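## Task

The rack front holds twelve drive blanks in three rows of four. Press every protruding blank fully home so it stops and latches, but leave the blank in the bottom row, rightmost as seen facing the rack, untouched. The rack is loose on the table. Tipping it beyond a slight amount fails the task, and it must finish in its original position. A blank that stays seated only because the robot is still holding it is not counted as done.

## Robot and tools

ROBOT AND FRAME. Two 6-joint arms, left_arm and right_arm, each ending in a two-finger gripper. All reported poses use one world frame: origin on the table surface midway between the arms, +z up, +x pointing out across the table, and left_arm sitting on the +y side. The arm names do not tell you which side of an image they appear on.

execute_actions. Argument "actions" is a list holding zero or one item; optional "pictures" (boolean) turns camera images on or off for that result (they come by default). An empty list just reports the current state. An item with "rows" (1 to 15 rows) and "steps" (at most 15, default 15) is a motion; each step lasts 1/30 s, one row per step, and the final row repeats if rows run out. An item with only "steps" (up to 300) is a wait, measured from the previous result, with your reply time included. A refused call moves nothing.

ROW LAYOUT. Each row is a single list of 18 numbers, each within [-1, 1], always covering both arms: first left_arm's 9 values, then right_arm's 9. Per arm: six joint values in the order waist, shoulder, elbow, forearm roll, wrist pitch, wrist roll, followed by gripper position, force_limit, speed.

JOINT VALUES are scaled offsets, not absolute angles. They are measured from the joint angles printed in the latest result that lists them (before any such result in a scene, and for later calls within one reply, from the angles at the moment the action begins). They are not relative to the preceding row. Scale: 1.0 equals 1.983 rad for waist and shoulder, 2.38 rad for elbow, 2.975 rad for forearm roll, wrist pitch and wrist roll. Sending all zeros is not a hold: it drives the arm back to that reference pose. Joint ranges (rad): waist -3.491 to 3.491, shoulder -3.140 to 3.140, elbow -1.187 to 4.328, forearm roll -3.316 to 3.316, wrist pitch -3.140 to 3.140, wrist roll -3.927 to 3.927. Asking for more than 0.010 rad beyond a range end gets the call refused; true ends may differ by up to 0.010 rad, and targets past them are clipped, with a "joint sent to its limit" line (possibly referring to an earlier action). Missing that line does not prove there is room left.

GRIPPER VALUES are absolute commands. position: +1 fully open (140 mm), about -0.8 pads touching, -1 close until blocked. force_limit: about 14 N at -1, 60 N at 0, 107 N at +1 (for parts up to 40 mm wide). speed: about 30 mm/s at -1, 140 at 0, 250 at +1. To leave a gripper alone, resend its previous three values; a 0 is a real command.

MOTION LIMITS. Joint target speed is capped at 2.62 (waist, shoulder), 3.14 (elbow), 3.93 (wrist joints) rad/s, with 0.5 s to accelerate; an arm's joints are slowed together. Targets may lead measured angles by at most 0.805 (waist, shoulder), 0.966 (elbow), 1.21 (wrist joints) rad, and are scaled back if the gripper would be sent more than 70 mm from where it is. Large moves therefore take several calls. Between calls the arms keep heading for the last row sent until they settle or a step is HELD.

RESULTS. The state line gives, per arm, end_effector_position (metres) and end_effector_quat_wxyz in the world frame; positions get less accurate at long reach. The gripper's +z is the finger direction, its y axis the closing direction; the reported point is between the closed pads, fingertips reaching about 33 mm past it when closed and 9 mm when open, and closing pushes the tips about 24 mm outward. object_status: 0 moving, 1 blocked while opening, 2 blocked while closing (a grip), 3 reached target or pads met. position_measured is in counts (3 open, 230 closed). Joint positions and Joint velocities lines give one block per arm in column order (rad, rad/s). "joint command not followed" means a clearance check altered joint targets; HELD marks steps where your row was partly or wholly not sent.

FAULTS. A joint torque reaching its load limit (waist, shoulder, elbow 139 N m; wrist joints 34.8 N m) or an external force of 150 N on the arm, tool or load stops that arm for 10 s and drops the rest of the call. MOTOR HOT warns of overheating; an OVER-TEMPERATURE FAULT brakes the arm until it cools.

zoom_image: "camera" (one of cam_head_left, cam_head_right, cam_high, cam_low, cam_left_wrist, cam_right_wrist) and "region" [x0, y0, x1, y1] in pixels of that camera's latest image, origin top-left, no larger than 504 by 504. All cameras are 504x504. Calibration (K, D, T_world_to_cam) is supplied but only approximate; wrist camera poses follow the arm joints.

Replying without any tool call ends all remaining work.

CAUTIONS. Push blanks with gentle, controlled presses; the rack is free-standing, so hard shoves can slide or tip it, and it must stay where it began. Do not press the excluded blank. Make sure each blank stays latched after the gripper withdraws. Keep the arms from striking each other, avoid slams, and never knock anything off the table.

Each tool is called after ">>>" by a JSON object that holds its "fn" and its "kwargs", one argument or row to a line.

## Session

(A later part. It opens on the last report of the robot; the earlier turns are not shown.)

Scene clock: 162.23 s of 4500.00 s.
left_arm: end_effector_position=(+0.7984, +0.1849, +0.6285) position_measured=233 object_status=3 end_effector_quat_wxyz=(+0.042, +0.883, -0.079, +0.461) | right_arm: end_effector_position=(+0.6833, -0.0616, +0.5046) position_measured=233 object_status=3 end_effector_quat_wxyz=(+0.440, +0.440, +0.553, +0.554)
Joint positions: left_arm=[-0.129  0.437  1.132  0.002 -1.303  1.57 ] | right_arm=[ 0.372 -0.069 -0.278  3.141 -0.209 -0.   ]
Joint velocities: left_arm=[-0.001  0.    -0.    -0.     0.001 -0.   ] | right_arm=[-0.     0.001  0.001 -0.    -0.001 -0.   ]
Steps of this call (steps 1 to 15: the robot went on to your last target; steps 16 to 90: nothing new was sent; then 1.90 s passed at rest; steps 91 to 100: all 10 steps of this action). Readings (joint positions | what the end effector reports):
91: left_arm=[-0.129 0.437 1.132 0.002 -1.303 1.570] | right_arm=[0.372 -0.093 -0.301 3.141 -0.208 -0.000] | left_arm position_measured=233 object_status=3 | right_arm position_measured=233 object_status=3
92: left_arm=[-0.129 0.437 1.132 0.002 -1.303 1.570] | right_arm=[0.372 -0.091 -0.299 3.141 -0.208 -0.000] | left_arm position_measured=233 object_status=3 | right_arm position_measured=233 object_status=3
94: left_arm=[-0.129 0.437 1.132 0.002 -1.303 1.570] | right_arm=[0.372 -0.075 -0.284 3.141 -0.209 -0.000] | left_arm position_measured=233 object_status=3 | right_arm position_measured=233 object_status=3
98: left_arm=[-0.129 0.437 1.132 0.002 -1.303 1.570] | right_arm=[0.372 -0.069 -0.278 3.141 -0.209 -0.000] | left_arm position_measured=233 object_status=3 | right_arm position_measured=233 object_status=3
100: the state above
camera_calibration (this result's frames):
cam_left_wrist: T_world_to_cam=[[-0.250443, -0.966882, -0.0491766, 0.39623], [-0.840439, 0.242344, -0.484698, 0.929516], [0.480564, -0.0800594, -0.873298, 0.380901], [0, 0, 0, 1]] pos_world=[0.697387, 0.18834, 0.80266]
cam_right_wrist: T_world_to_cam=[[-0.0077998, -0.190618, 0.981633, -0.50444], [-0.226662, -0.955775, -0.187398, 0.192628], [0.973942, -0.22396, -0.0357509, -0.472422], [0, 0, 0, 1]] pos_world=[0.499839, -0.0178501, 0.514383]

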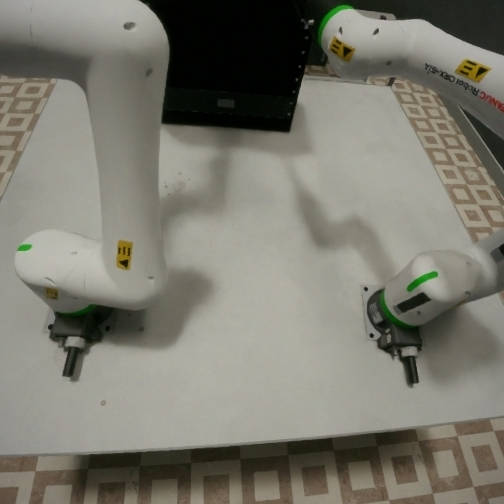

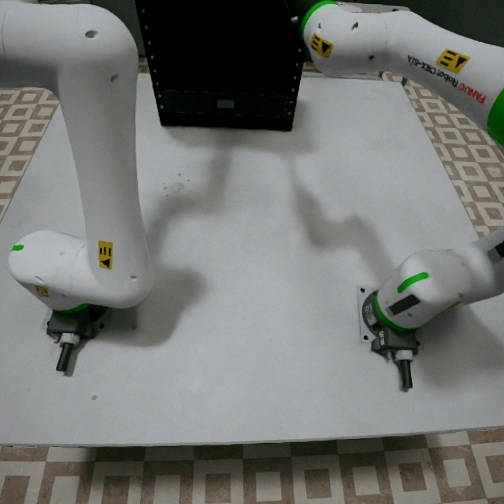

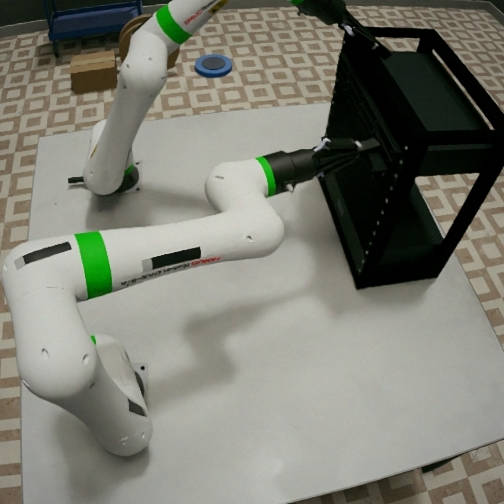

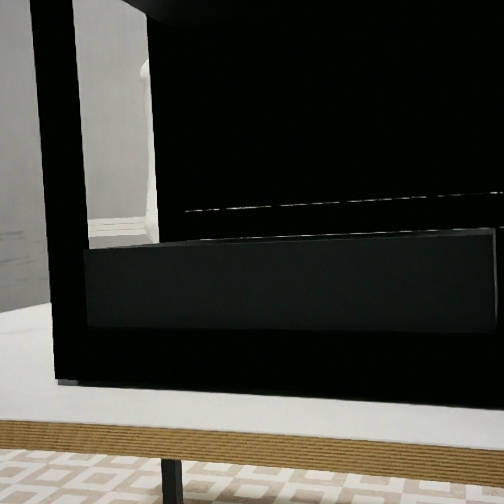

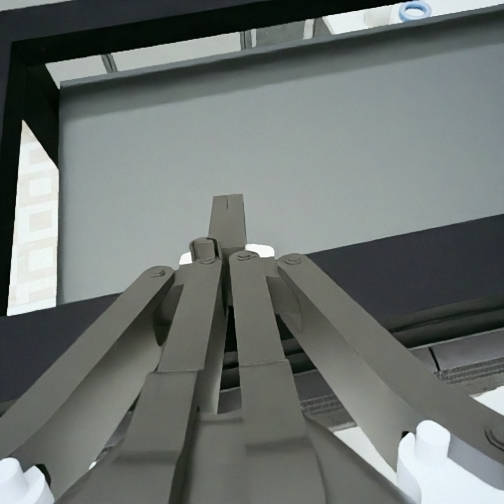

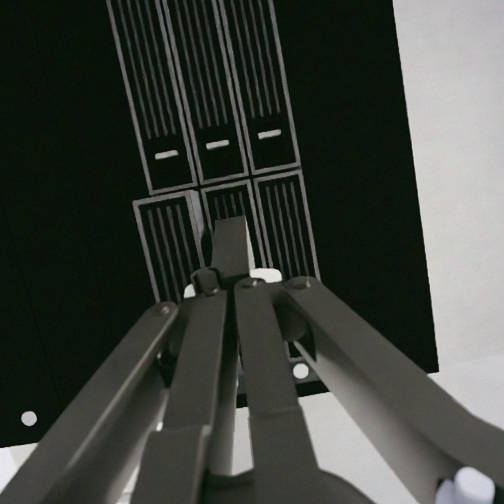

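>>> {"fn": "execute_actions", "kwargs": {
  "actions": [
    {"rows":[[0,0,0,0,0,0,-1,0,0,0,0.0045,0.0035,0,0,0,-1,0,0]],"steps":10}
  ]
}}

>>> {"fn": "zoom_image", "kwargs": {
  "camera": "cam_high",
  "region": [340,100,410,170]
}}

>>> {"fn": "zoom_image", "kwargs": {
  "camera": "cam_right_wrist",
  "region": [170,110,310,250]
}}

Scene clock: 166.33 s of 4500.00 s.
left_arm: end_effector_position=(+0.7984, +0.1849, +0.6285) position_measured=233 object_status=3 end_effector_quat_wxyz=(+0.042, +0.883, -0.079, +0.461) | right_arm: end_effector_position=(+0.6868, -0.0608, +0.5044) position_measured=233 object_status=3 end_effector_quat_wxyz=(+0.440, +0.440, +0.554, +0.553)
Joint positions: left_arm=[-0.129  0.437  1.132  0.002 -1.303  1.57 ] | right_arm=[ 0.372 -0.06  -0.27   3.141 -0.209 -0.   ]
Joint velocities: left_arm=[ 0.     0.001 -0.001  0.001 -0.001  0.   ] | right_arm=[ 0.  0.  0. -0. -0.  0.]
Steps of this call (steps 1 to 15: the robot went on to your last target; steps 16 to 90: nothing new was sent; then 0.77 s passed at rest; steps 91 to 100: all 10 steps of this action). Readings (joint positions | what the end effector reports):
91: left_arm=[-0.129 0.437 1.132 0.002 -1.303 1.570] | right_arm=[0.372 -0.069 -0.278 3.141 -0.209 -0.000] | left_arm position_measured=233 object_status=3 | right_arm position_measured=233 object_status=3
92: left_arm=[-0.129 0.437 1.132 0.002 -1.303 1.570] | right_arm=[0.372 -0.067 -0.276 3.141 -0.209 -0.000] | left_arm position_measured=233 object_status=3 | right_arm position_measured=233 object_status=3
94: left_arm=[-0.129 0.437 1.132 0.002 -1.303 1.570] | right_arm=[0.372 -0.061 -0.271 3.141 -0.209 -0.000] | left_arm position_measured=233 object_status=3 | right_arm position_measured=233 object_status=3
98: left_arm=[-0.129 0.437 1.132 0.002 -1.303 1.570] | right_arm=[0.372 -0.060 -0.270 3.141 -0.209 -0.000] | left_arm position_measured=233 object_status=3 | right_arm position_measured=233 object_status=3
100: the state above
camera_calibration (this result's frames):
cam_left_wrist: T_world_to_cam=[[-0.250444, -0.966881, -0.049175, 0.39623], [-0.840449, 0.242346, -0.48468, 0.929512], [0.480546, -0.0800562, -0.873308, 0.380902], [0, 0, 0, 1]] pos_world=[0.6974, 0.188338, 0.802646]
cam_right_wrist: T_world_to_cam=[[-0.00739976, -0.190525, 0.981654, -0.504389], [-0.226751, -0.95579, -0.187214, 0.194127], [0.973925, -0.223977, -0.0361291, -0.475458], [0, 0, 0, 1]] pos_world=[0.503346, -0.0170455, 0.514301]

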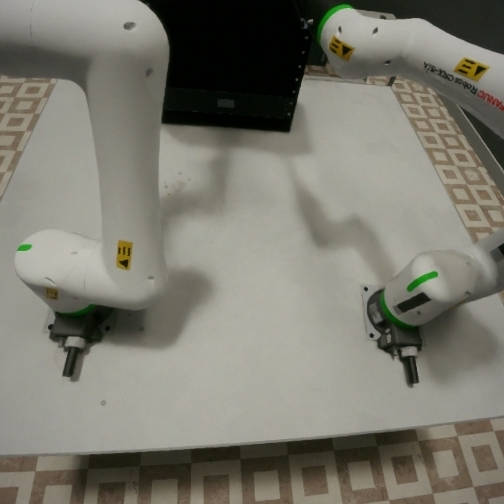

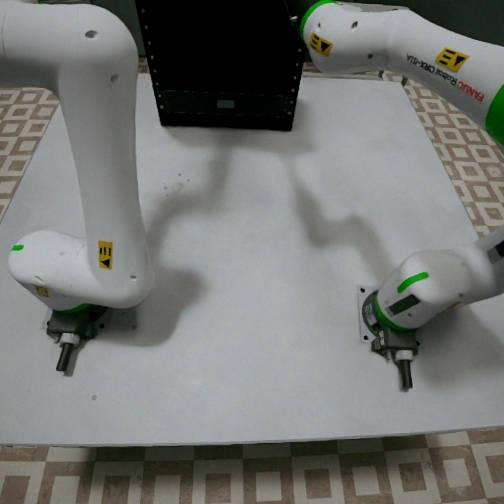

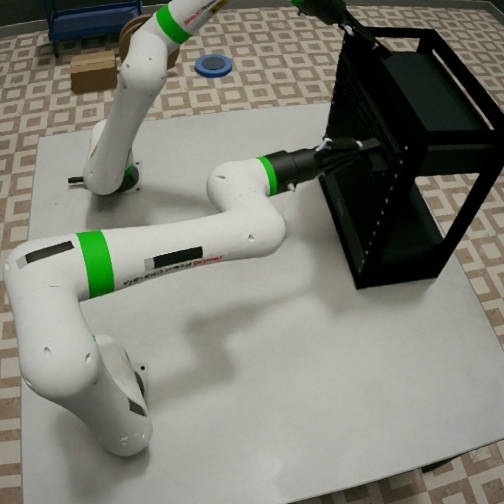

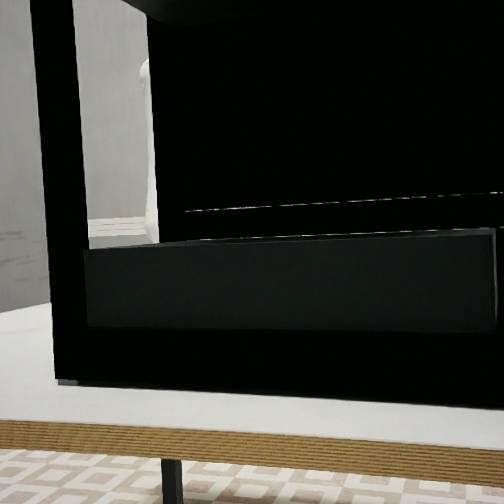

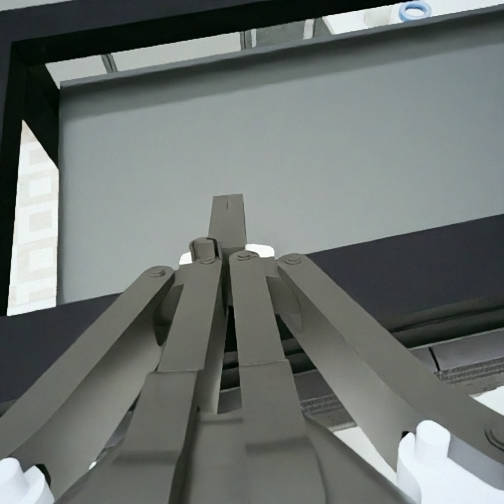

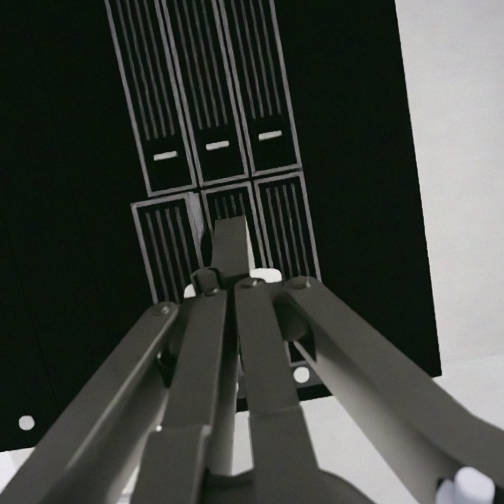

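Region (340, 100, 410, 170) of cam_high's 504x504 image, scaled by 7.200, with more detail than that image has.

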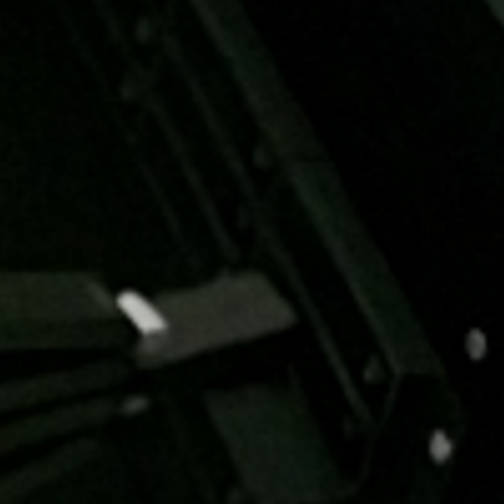

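Region (170, 110, 310, 250) of cam_right_wrist's 504x504 image, scaled by 3.600, with more detail than that image has.

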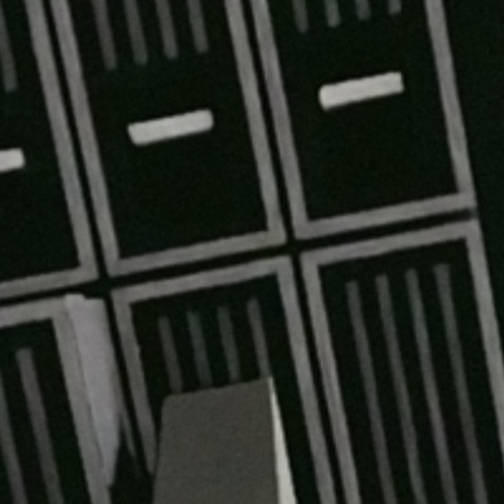

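>>> {"fn": "execute_actions", "kwargs": {
  "actions": [
    {"rows":[[0,0,0,0,0,0,-1,0,0,0,0.0025,0.002,0,0,0,-1,0,0]],"steps":8}
  ]
}}

>>> {"fn": "zoom_image", "kwargs": {
  "camera": "cam_high",
  "region": [340,100,410,170]
}}

>>> {"fn": "execute_actions", "kwargs": {
  "actions": [
    {"rows":[[0,-0.03,0,0,0,0,-1,0,0,0,-0.15,-0.1,0,0,0,-1,0,0]]}
  ],
  "pictures": false
}}

>>> {"fn": "execute_actions", "kwargs": {
  "actions": [
    {"rows":[[0,0,0,0,0,0,-1,0,0,0.04,0,0,0,0,-0.3,-1,0,0]]}
  ],
  "pictures": false
}}

>>> {"fn": "execute_actions", "kwargs": {
  "actions": [
    {"steps":10}
  ]
}}

>>> {"fn": "zoom_image", "kwargs": {
  "camera": "cam_high",
  "region": [330,70,420,190]
}}

Scene clock: 174.03 s of 4500.00 s.
left_arm: end_effector_position=(+0.7984, +0.1849, +0.6286) position_measured=233 object_status=3 end_effector_quat_wxyz=(+0.042, +0.883, -0.079, +0.461) | right_arm: end_effector_position=(+0.6887, -0.0603, +0.5043) position_measured=233 object_status=3 end_effector_quat_wxyz=(+0.440, +0.440, +0.554, +0.553)
Joint positions: left_arm=[-0.129  0.437  1.132  0.002 -1.303  1.57 ] | right_arm=[ 0.372 -0.055 -0.265  3.141 -0.209 -0.   ]
Joint velocities: left_arm=[-0.001  0.    -0.001 -0.    -0.     0.   ] | right_arm=[0.    0.001 0.001 0.    0.001 0.   ]
Steps of this call (steps 1 to 15: the robot went on to your last target; steps 16 to 90: nothing new was sent; then 4.43 s passed at rest; steps 91 to 98: all 8 steps of this action). Readings (joint positions | what the end effector reports):
91: left_arm=[-0.129 0.437 1.132 0.002 -1.303 1.570] | right_arm=[0.372 -0.060 -0.270 3.141 -0.209 -0.000] | left_arm position_measured=233 object_status=3 | right_arm position_measured=233 object_status=3
92: left_arm=[-0.129 0.437 1.132 0.002 -1.303 1.570] | right_arm=[0.372 -0.058 -0.269 3.141 -0.209 -0.000] | left_arm position_measured=233 object_status=3 | right_arm position_measured=233 object_status=3
94: left_arm=[-0.129 0.437 1.132 0.002 -1.303 1.570] | right_arm=[0.372 -0.055 -0.266 3.141 -0.209 -0.000] | left_arm position_measured=233 object_status=3 | right_arm position_measured=233 object_status=3
98: the state above
camera_calibration (this result's frames):
cam_left_wrist: T_world_to_cam=[[-0.25044, -0.966882, -0.0491815, 0.396233], [-0.840409, 0.242338, -0.484753, 0.929548], [0.480618, -0.0800689, -0.873267, 0.38085], [0, 0, 0, 1]] pos_world=[0.697389, 0.18834, 0.802672]
cam_right_wrist: T_world_to_cam=[[-0.00706439, -0.190448, 0.981672, -0.504434], [-0.226805, -0.955807, -0.187062, 0.194939], [0.973915, -0.223969, -0.0364423, -0.477068], [0, 0, 0, 1]] pos_world=[0.505273, -0.016593, 0.514269]

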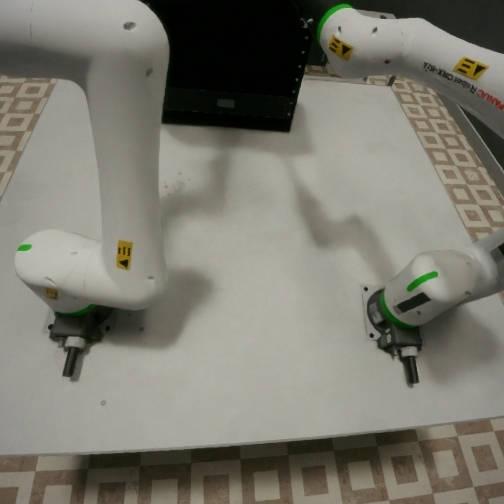

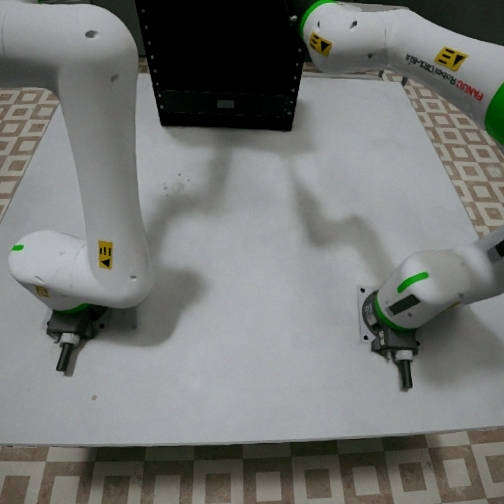

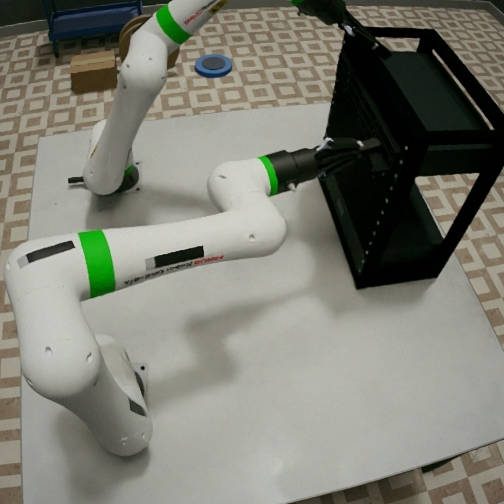

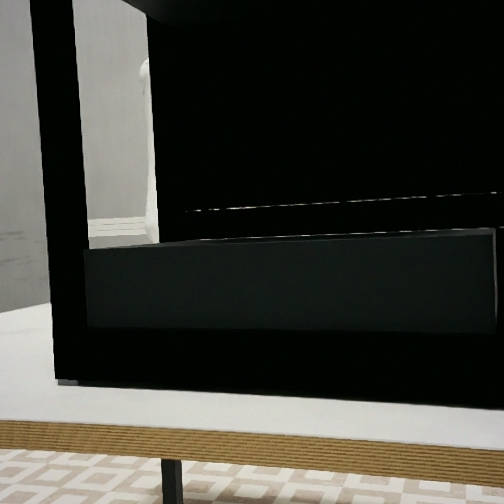

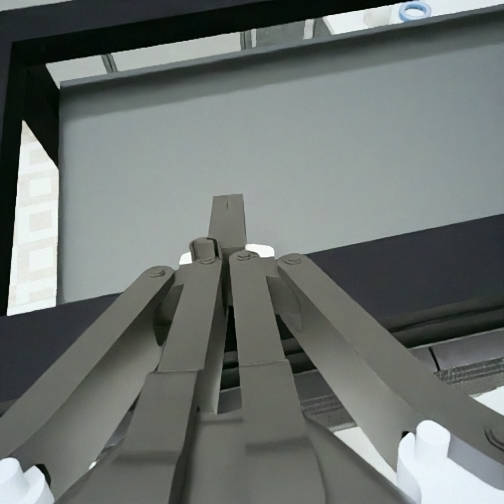

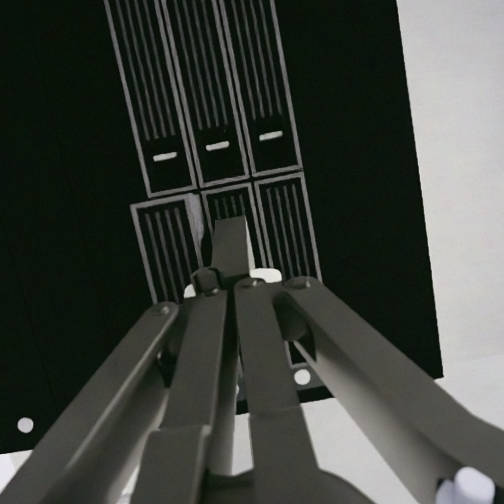

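Region (340, 100, 410, 170) of cam_high's 504x504 image, scaled by 7.200, with more detail than that image has.

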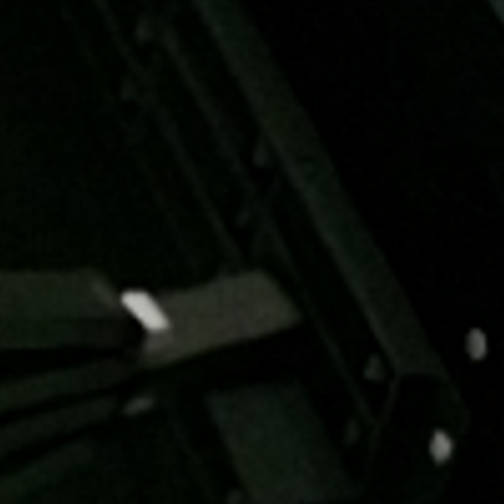

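Scene clock: 174.53 s of 4500.00 s.
left_arm: end_effector_position=(+0.7711, +0.1898, +0.6749) position_measured=233 object_status=3 end_effector_quat_wxyz=(+0.044, +0.869, -0.078, +0.487) | right_arm: end_effector_position=(+0.5785, -0.0859, +0.5260) position_measured=233 object_status=3 end_effector_quat_wxyz=(+0.452, +0.427, +0.537, +0.569)
Joint positions: left_arm=[-0.129  0.378  1.132  0.002 -1.303  1.57 ] | right_arm=[ 0.372 -0.347 -0.499  3.141 -0.209 -0.   ]
Joint velocities: left_arm=[-0.001 -0.     0.    -0.     0.001 -0.   ] | right_arm=[-0.001 -0.207 -0.165  0.    -0.     0.   ]
Steps of this call (steps 1 to 15: all 15 steps of this action). Readings (joint positions | what the end effector reports):
1: left_arm=[-0.129 0.437 1.132 0.002 -1.303 1.570] | right_arm=[0.372 -0.055 -0.265 3.141 -0.209 -0.000] | left_arm position_measured=233 object_status=3 | right_arm position_measured=233 object_status=3
2: left_arm=[-0.129 0.436 1.132 0.002 -1.303 1.570] | right_arm=[0.372 -0.056 -0.266 3.141 -0.209 -0.000] | left_arm position_measured=233 object_status=3 | right_arm position_measured=233 object_status=3
4: left_arm=[-0.129 0.417 1.132 0.002 -1.304 1.570] | right_arm=[0.372 -0.076 -0.281 3.141 -0.209 -0.000] | left_arm position_measured=233 object_status=3 | right_arm position_measured=233 object_status=3
8: left_arm=[-0.129 0.377 1.133 0.002 -1.303 1.570] | right_arm=[0.372 -0.182 -0.366 3.141 -0.209 -0.000] | left_arm position_measured=233 object_status=3 | right_arm position_measured=233 object_status=3
15: the state above

Scene clock: 175.03 s of 4500.00 s.
left_arm: end_effector_position=(+0.7711, +0.1898, +0.6749) position_measured=233 object_status=3 end_effector_quat_wxyz=(+0.044, +0.869, -0.078, +0.487) | right_arm: end_effector_position=(+0.5598, -0.0490, +0.5259) position_measured=233 object_status=3 end_effector_quat_wxyz=(+0.204, +0.576, +0.374, +0.698)
Joint positions: left_arm=[-0.129  0.378  1.132  0.002 -1.303  1.57 ] | right_arm=[ 0.435 -0.348 -0.5    3.141 -0.209 -0.71 ]
Joint velocities: left_arm=[ 0.     0.     0.001  0.001  0.001 -0.   ] | right_arm=[ 0.147  0.01   0.009  0.001 -0.001 -1.656]
Steps of this call (steps 1 to 15: all 15 steps of this action). Readings (joint positions | what the end effector reports):
1: left_arm=[-0.129 0.378 1.132 0.002 -1.303 1.570] | right_arm=[0.372 -0.351 -0.503 3.141 -0.209 -0.000] | left_arm position_measured=233 object_status=3 | right_arm position_measured=233 object_status=3
2: left_arm=[-0.129 0.378 1.132 0.002 -1.303 1.570] | right_arm=[0.372 -0.352 -0.503 3.141 -0.209 -0.003] | left_arm position_measured=233 object_status=3 | right_arm position_measured=233 object_status=3
4: left_arm=[-0.129 0.378 1.132 0.002 -1.303 1.570] | right_arm=[0.375 -0.352 -0.503 3.141 -0.209 -0.034] | left_arm position_measured=233 object_status=3 | right_arm position_measured=233 object_status=3
8: left_arm=[-0.129 0.378 1.132 0.002 -1.303 1.570] | right_arm=[0.390 -0.351 -0.503 3.141 -0.209 -0.201] | left_arm position_measured=233 object_status=3 | right_arm position_measured=233 object_status=3
15: the state above

Scene clock: 175.37 s of 4500.00 s.
left_arm: end_effector_position=(+0.7711, +0.1898, +0.6749) position_measured=233 object_status=3 end_effector_quat_wxyz=(+0.044, +0.869, -0.078, +0.487) | right_arm: end_effector_position=(+0.5551, -0.0396, +0.5260) position_measured=233 object_status=3 end_effector_quat_wxyz=(+0.134, +0.605, +0.324, +0.715)
Joint positions: left_arm=[-0.129  0.378  1.132  0.002 -1.303  1.57 ] | right_arm=[ 0.451 -0.347 -0.499  3.141 -0.209 -0.892]
Joint velocities: left_arm=[-0.001 -0.    -0.001  0.     0.     0.   ] | right_arm=[-0.     0.     0.    -0.001  0.    -0.001]
Steps of this call (steps 1 to 10: the robot went on to your last target). Readings (joint positions | what the end effector reports):
1: left_arm=[-0.129 0.378 1.132 0.002 -1.303 1.570] | right_arm=[0.440 -0.348 -0.500 3.141 -0.209 -0.762] | left_arm position_measured=233 object_status=3 | right_arm position_measured=233 object_status=3
2: left_arm=[-0.129 0.378 1.132 0.002 -1.303 1.570] | right_arm=[0.444 -0.348 -0.500 3.141 -0.209 -0.805] | left_arm position_measured=233 object_status=3 | right_arm position_measured=233 object_status=3
4: left_arm=[-0.129 0.378 1.132 0.002 -1.303 1.570] | right_arm=[0.449 -0.348 -0.499 3.141 -0.209 -0.865] | left_arm position_measured=233 object_status=3 | right_arm position_measured=233 object_status=3
8: left_arm=[-0.129 0.378 1.132 0.002 -1.303 1.570] | right_arm=[0.451 -0.347 -0.499 3.141 -0.209 -0.892] | left_arm position_measured=233 object_status=3 | right_arm position_measured=233 object_status=3
10: the state above
camera_calibration (this result's frames):
cam_left_wrist: T_world_to_cam=[[-0.247368, -0.967437, -0.0536255, 0.397209], [-0.810659, 0.23696, -0.535427, 0.940213], [0.530699, -0.0889755, -0.842877, 0.377419], [0, 0, 0, 1]] pos_world=[0.660153, 0.195062, 0.842833]
cam_right_wrist: T_world_to_cam=[[0.19142, -0.862178, 0.469049, -0.389819], [-0.248738, -0.504898, -0.826563, 0.554926], [0.949467, 0.0415501, -0.311104, -0.173019], [0, 0, 0, 1]] pos_world=[0.376926, -0.0487231, 0.587699]

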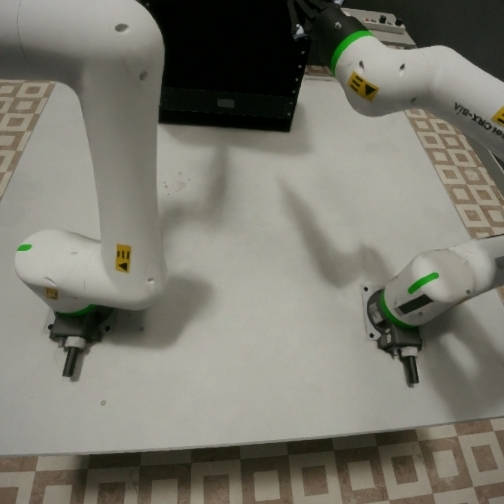

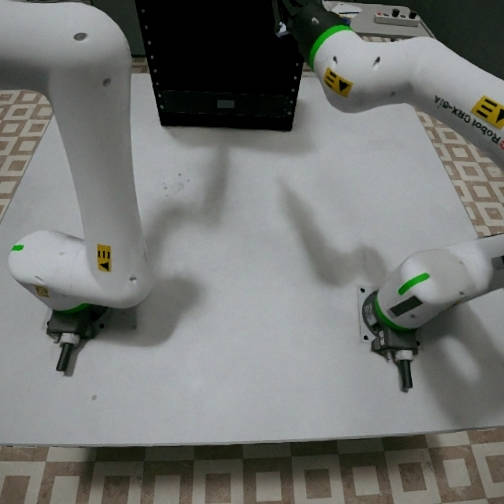

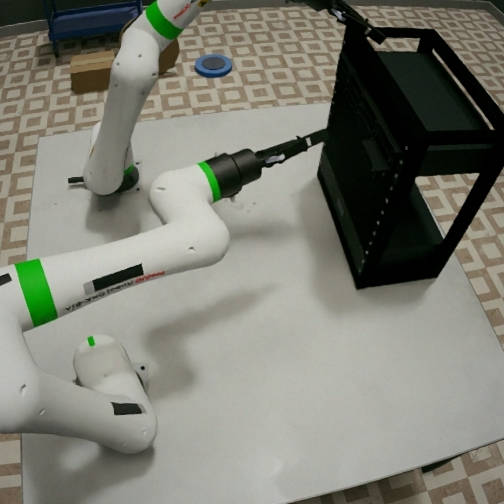

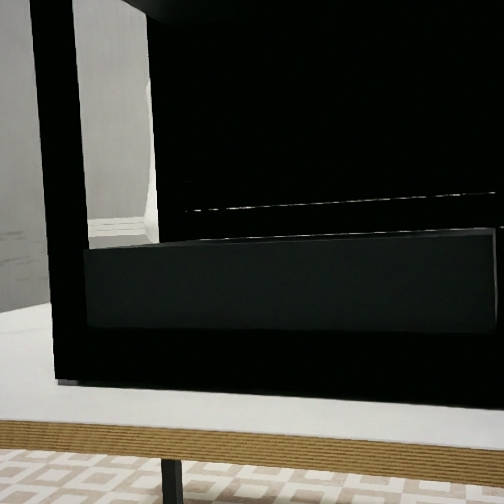

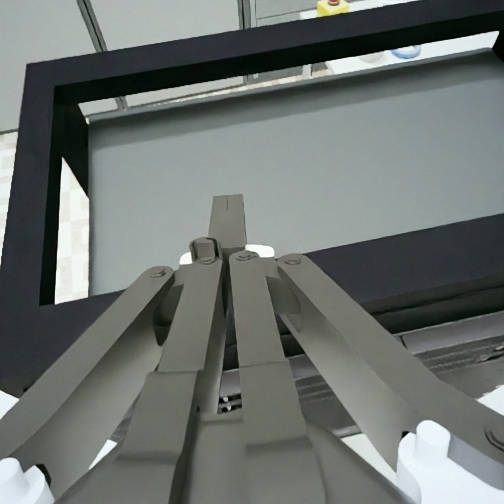

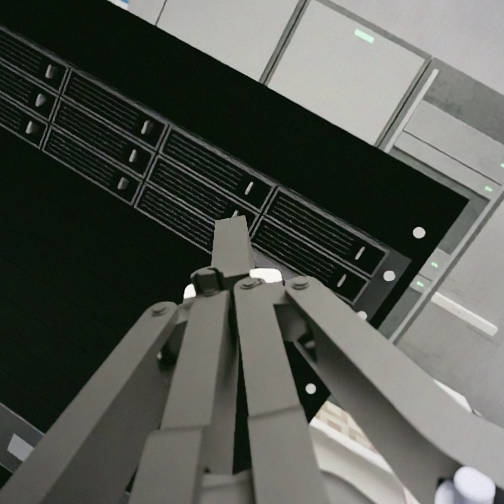

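Region (330, 70, 420, 190) of cam_high's 504x504 image, scaled by 4.200, with more detail than that image has; it fills the left 378 columns of this view, and the rest is white.

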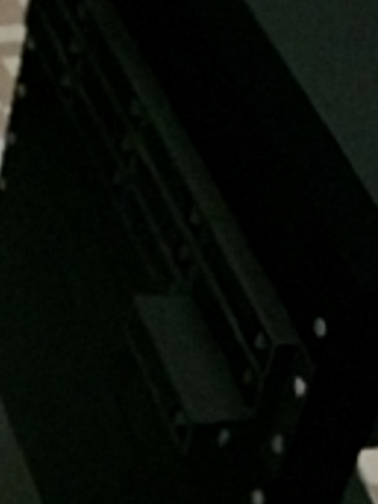

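>>> {"fn": "finished_scene", "kwargs": {
  "scene": 1
}}

The scene is finished: the task was done.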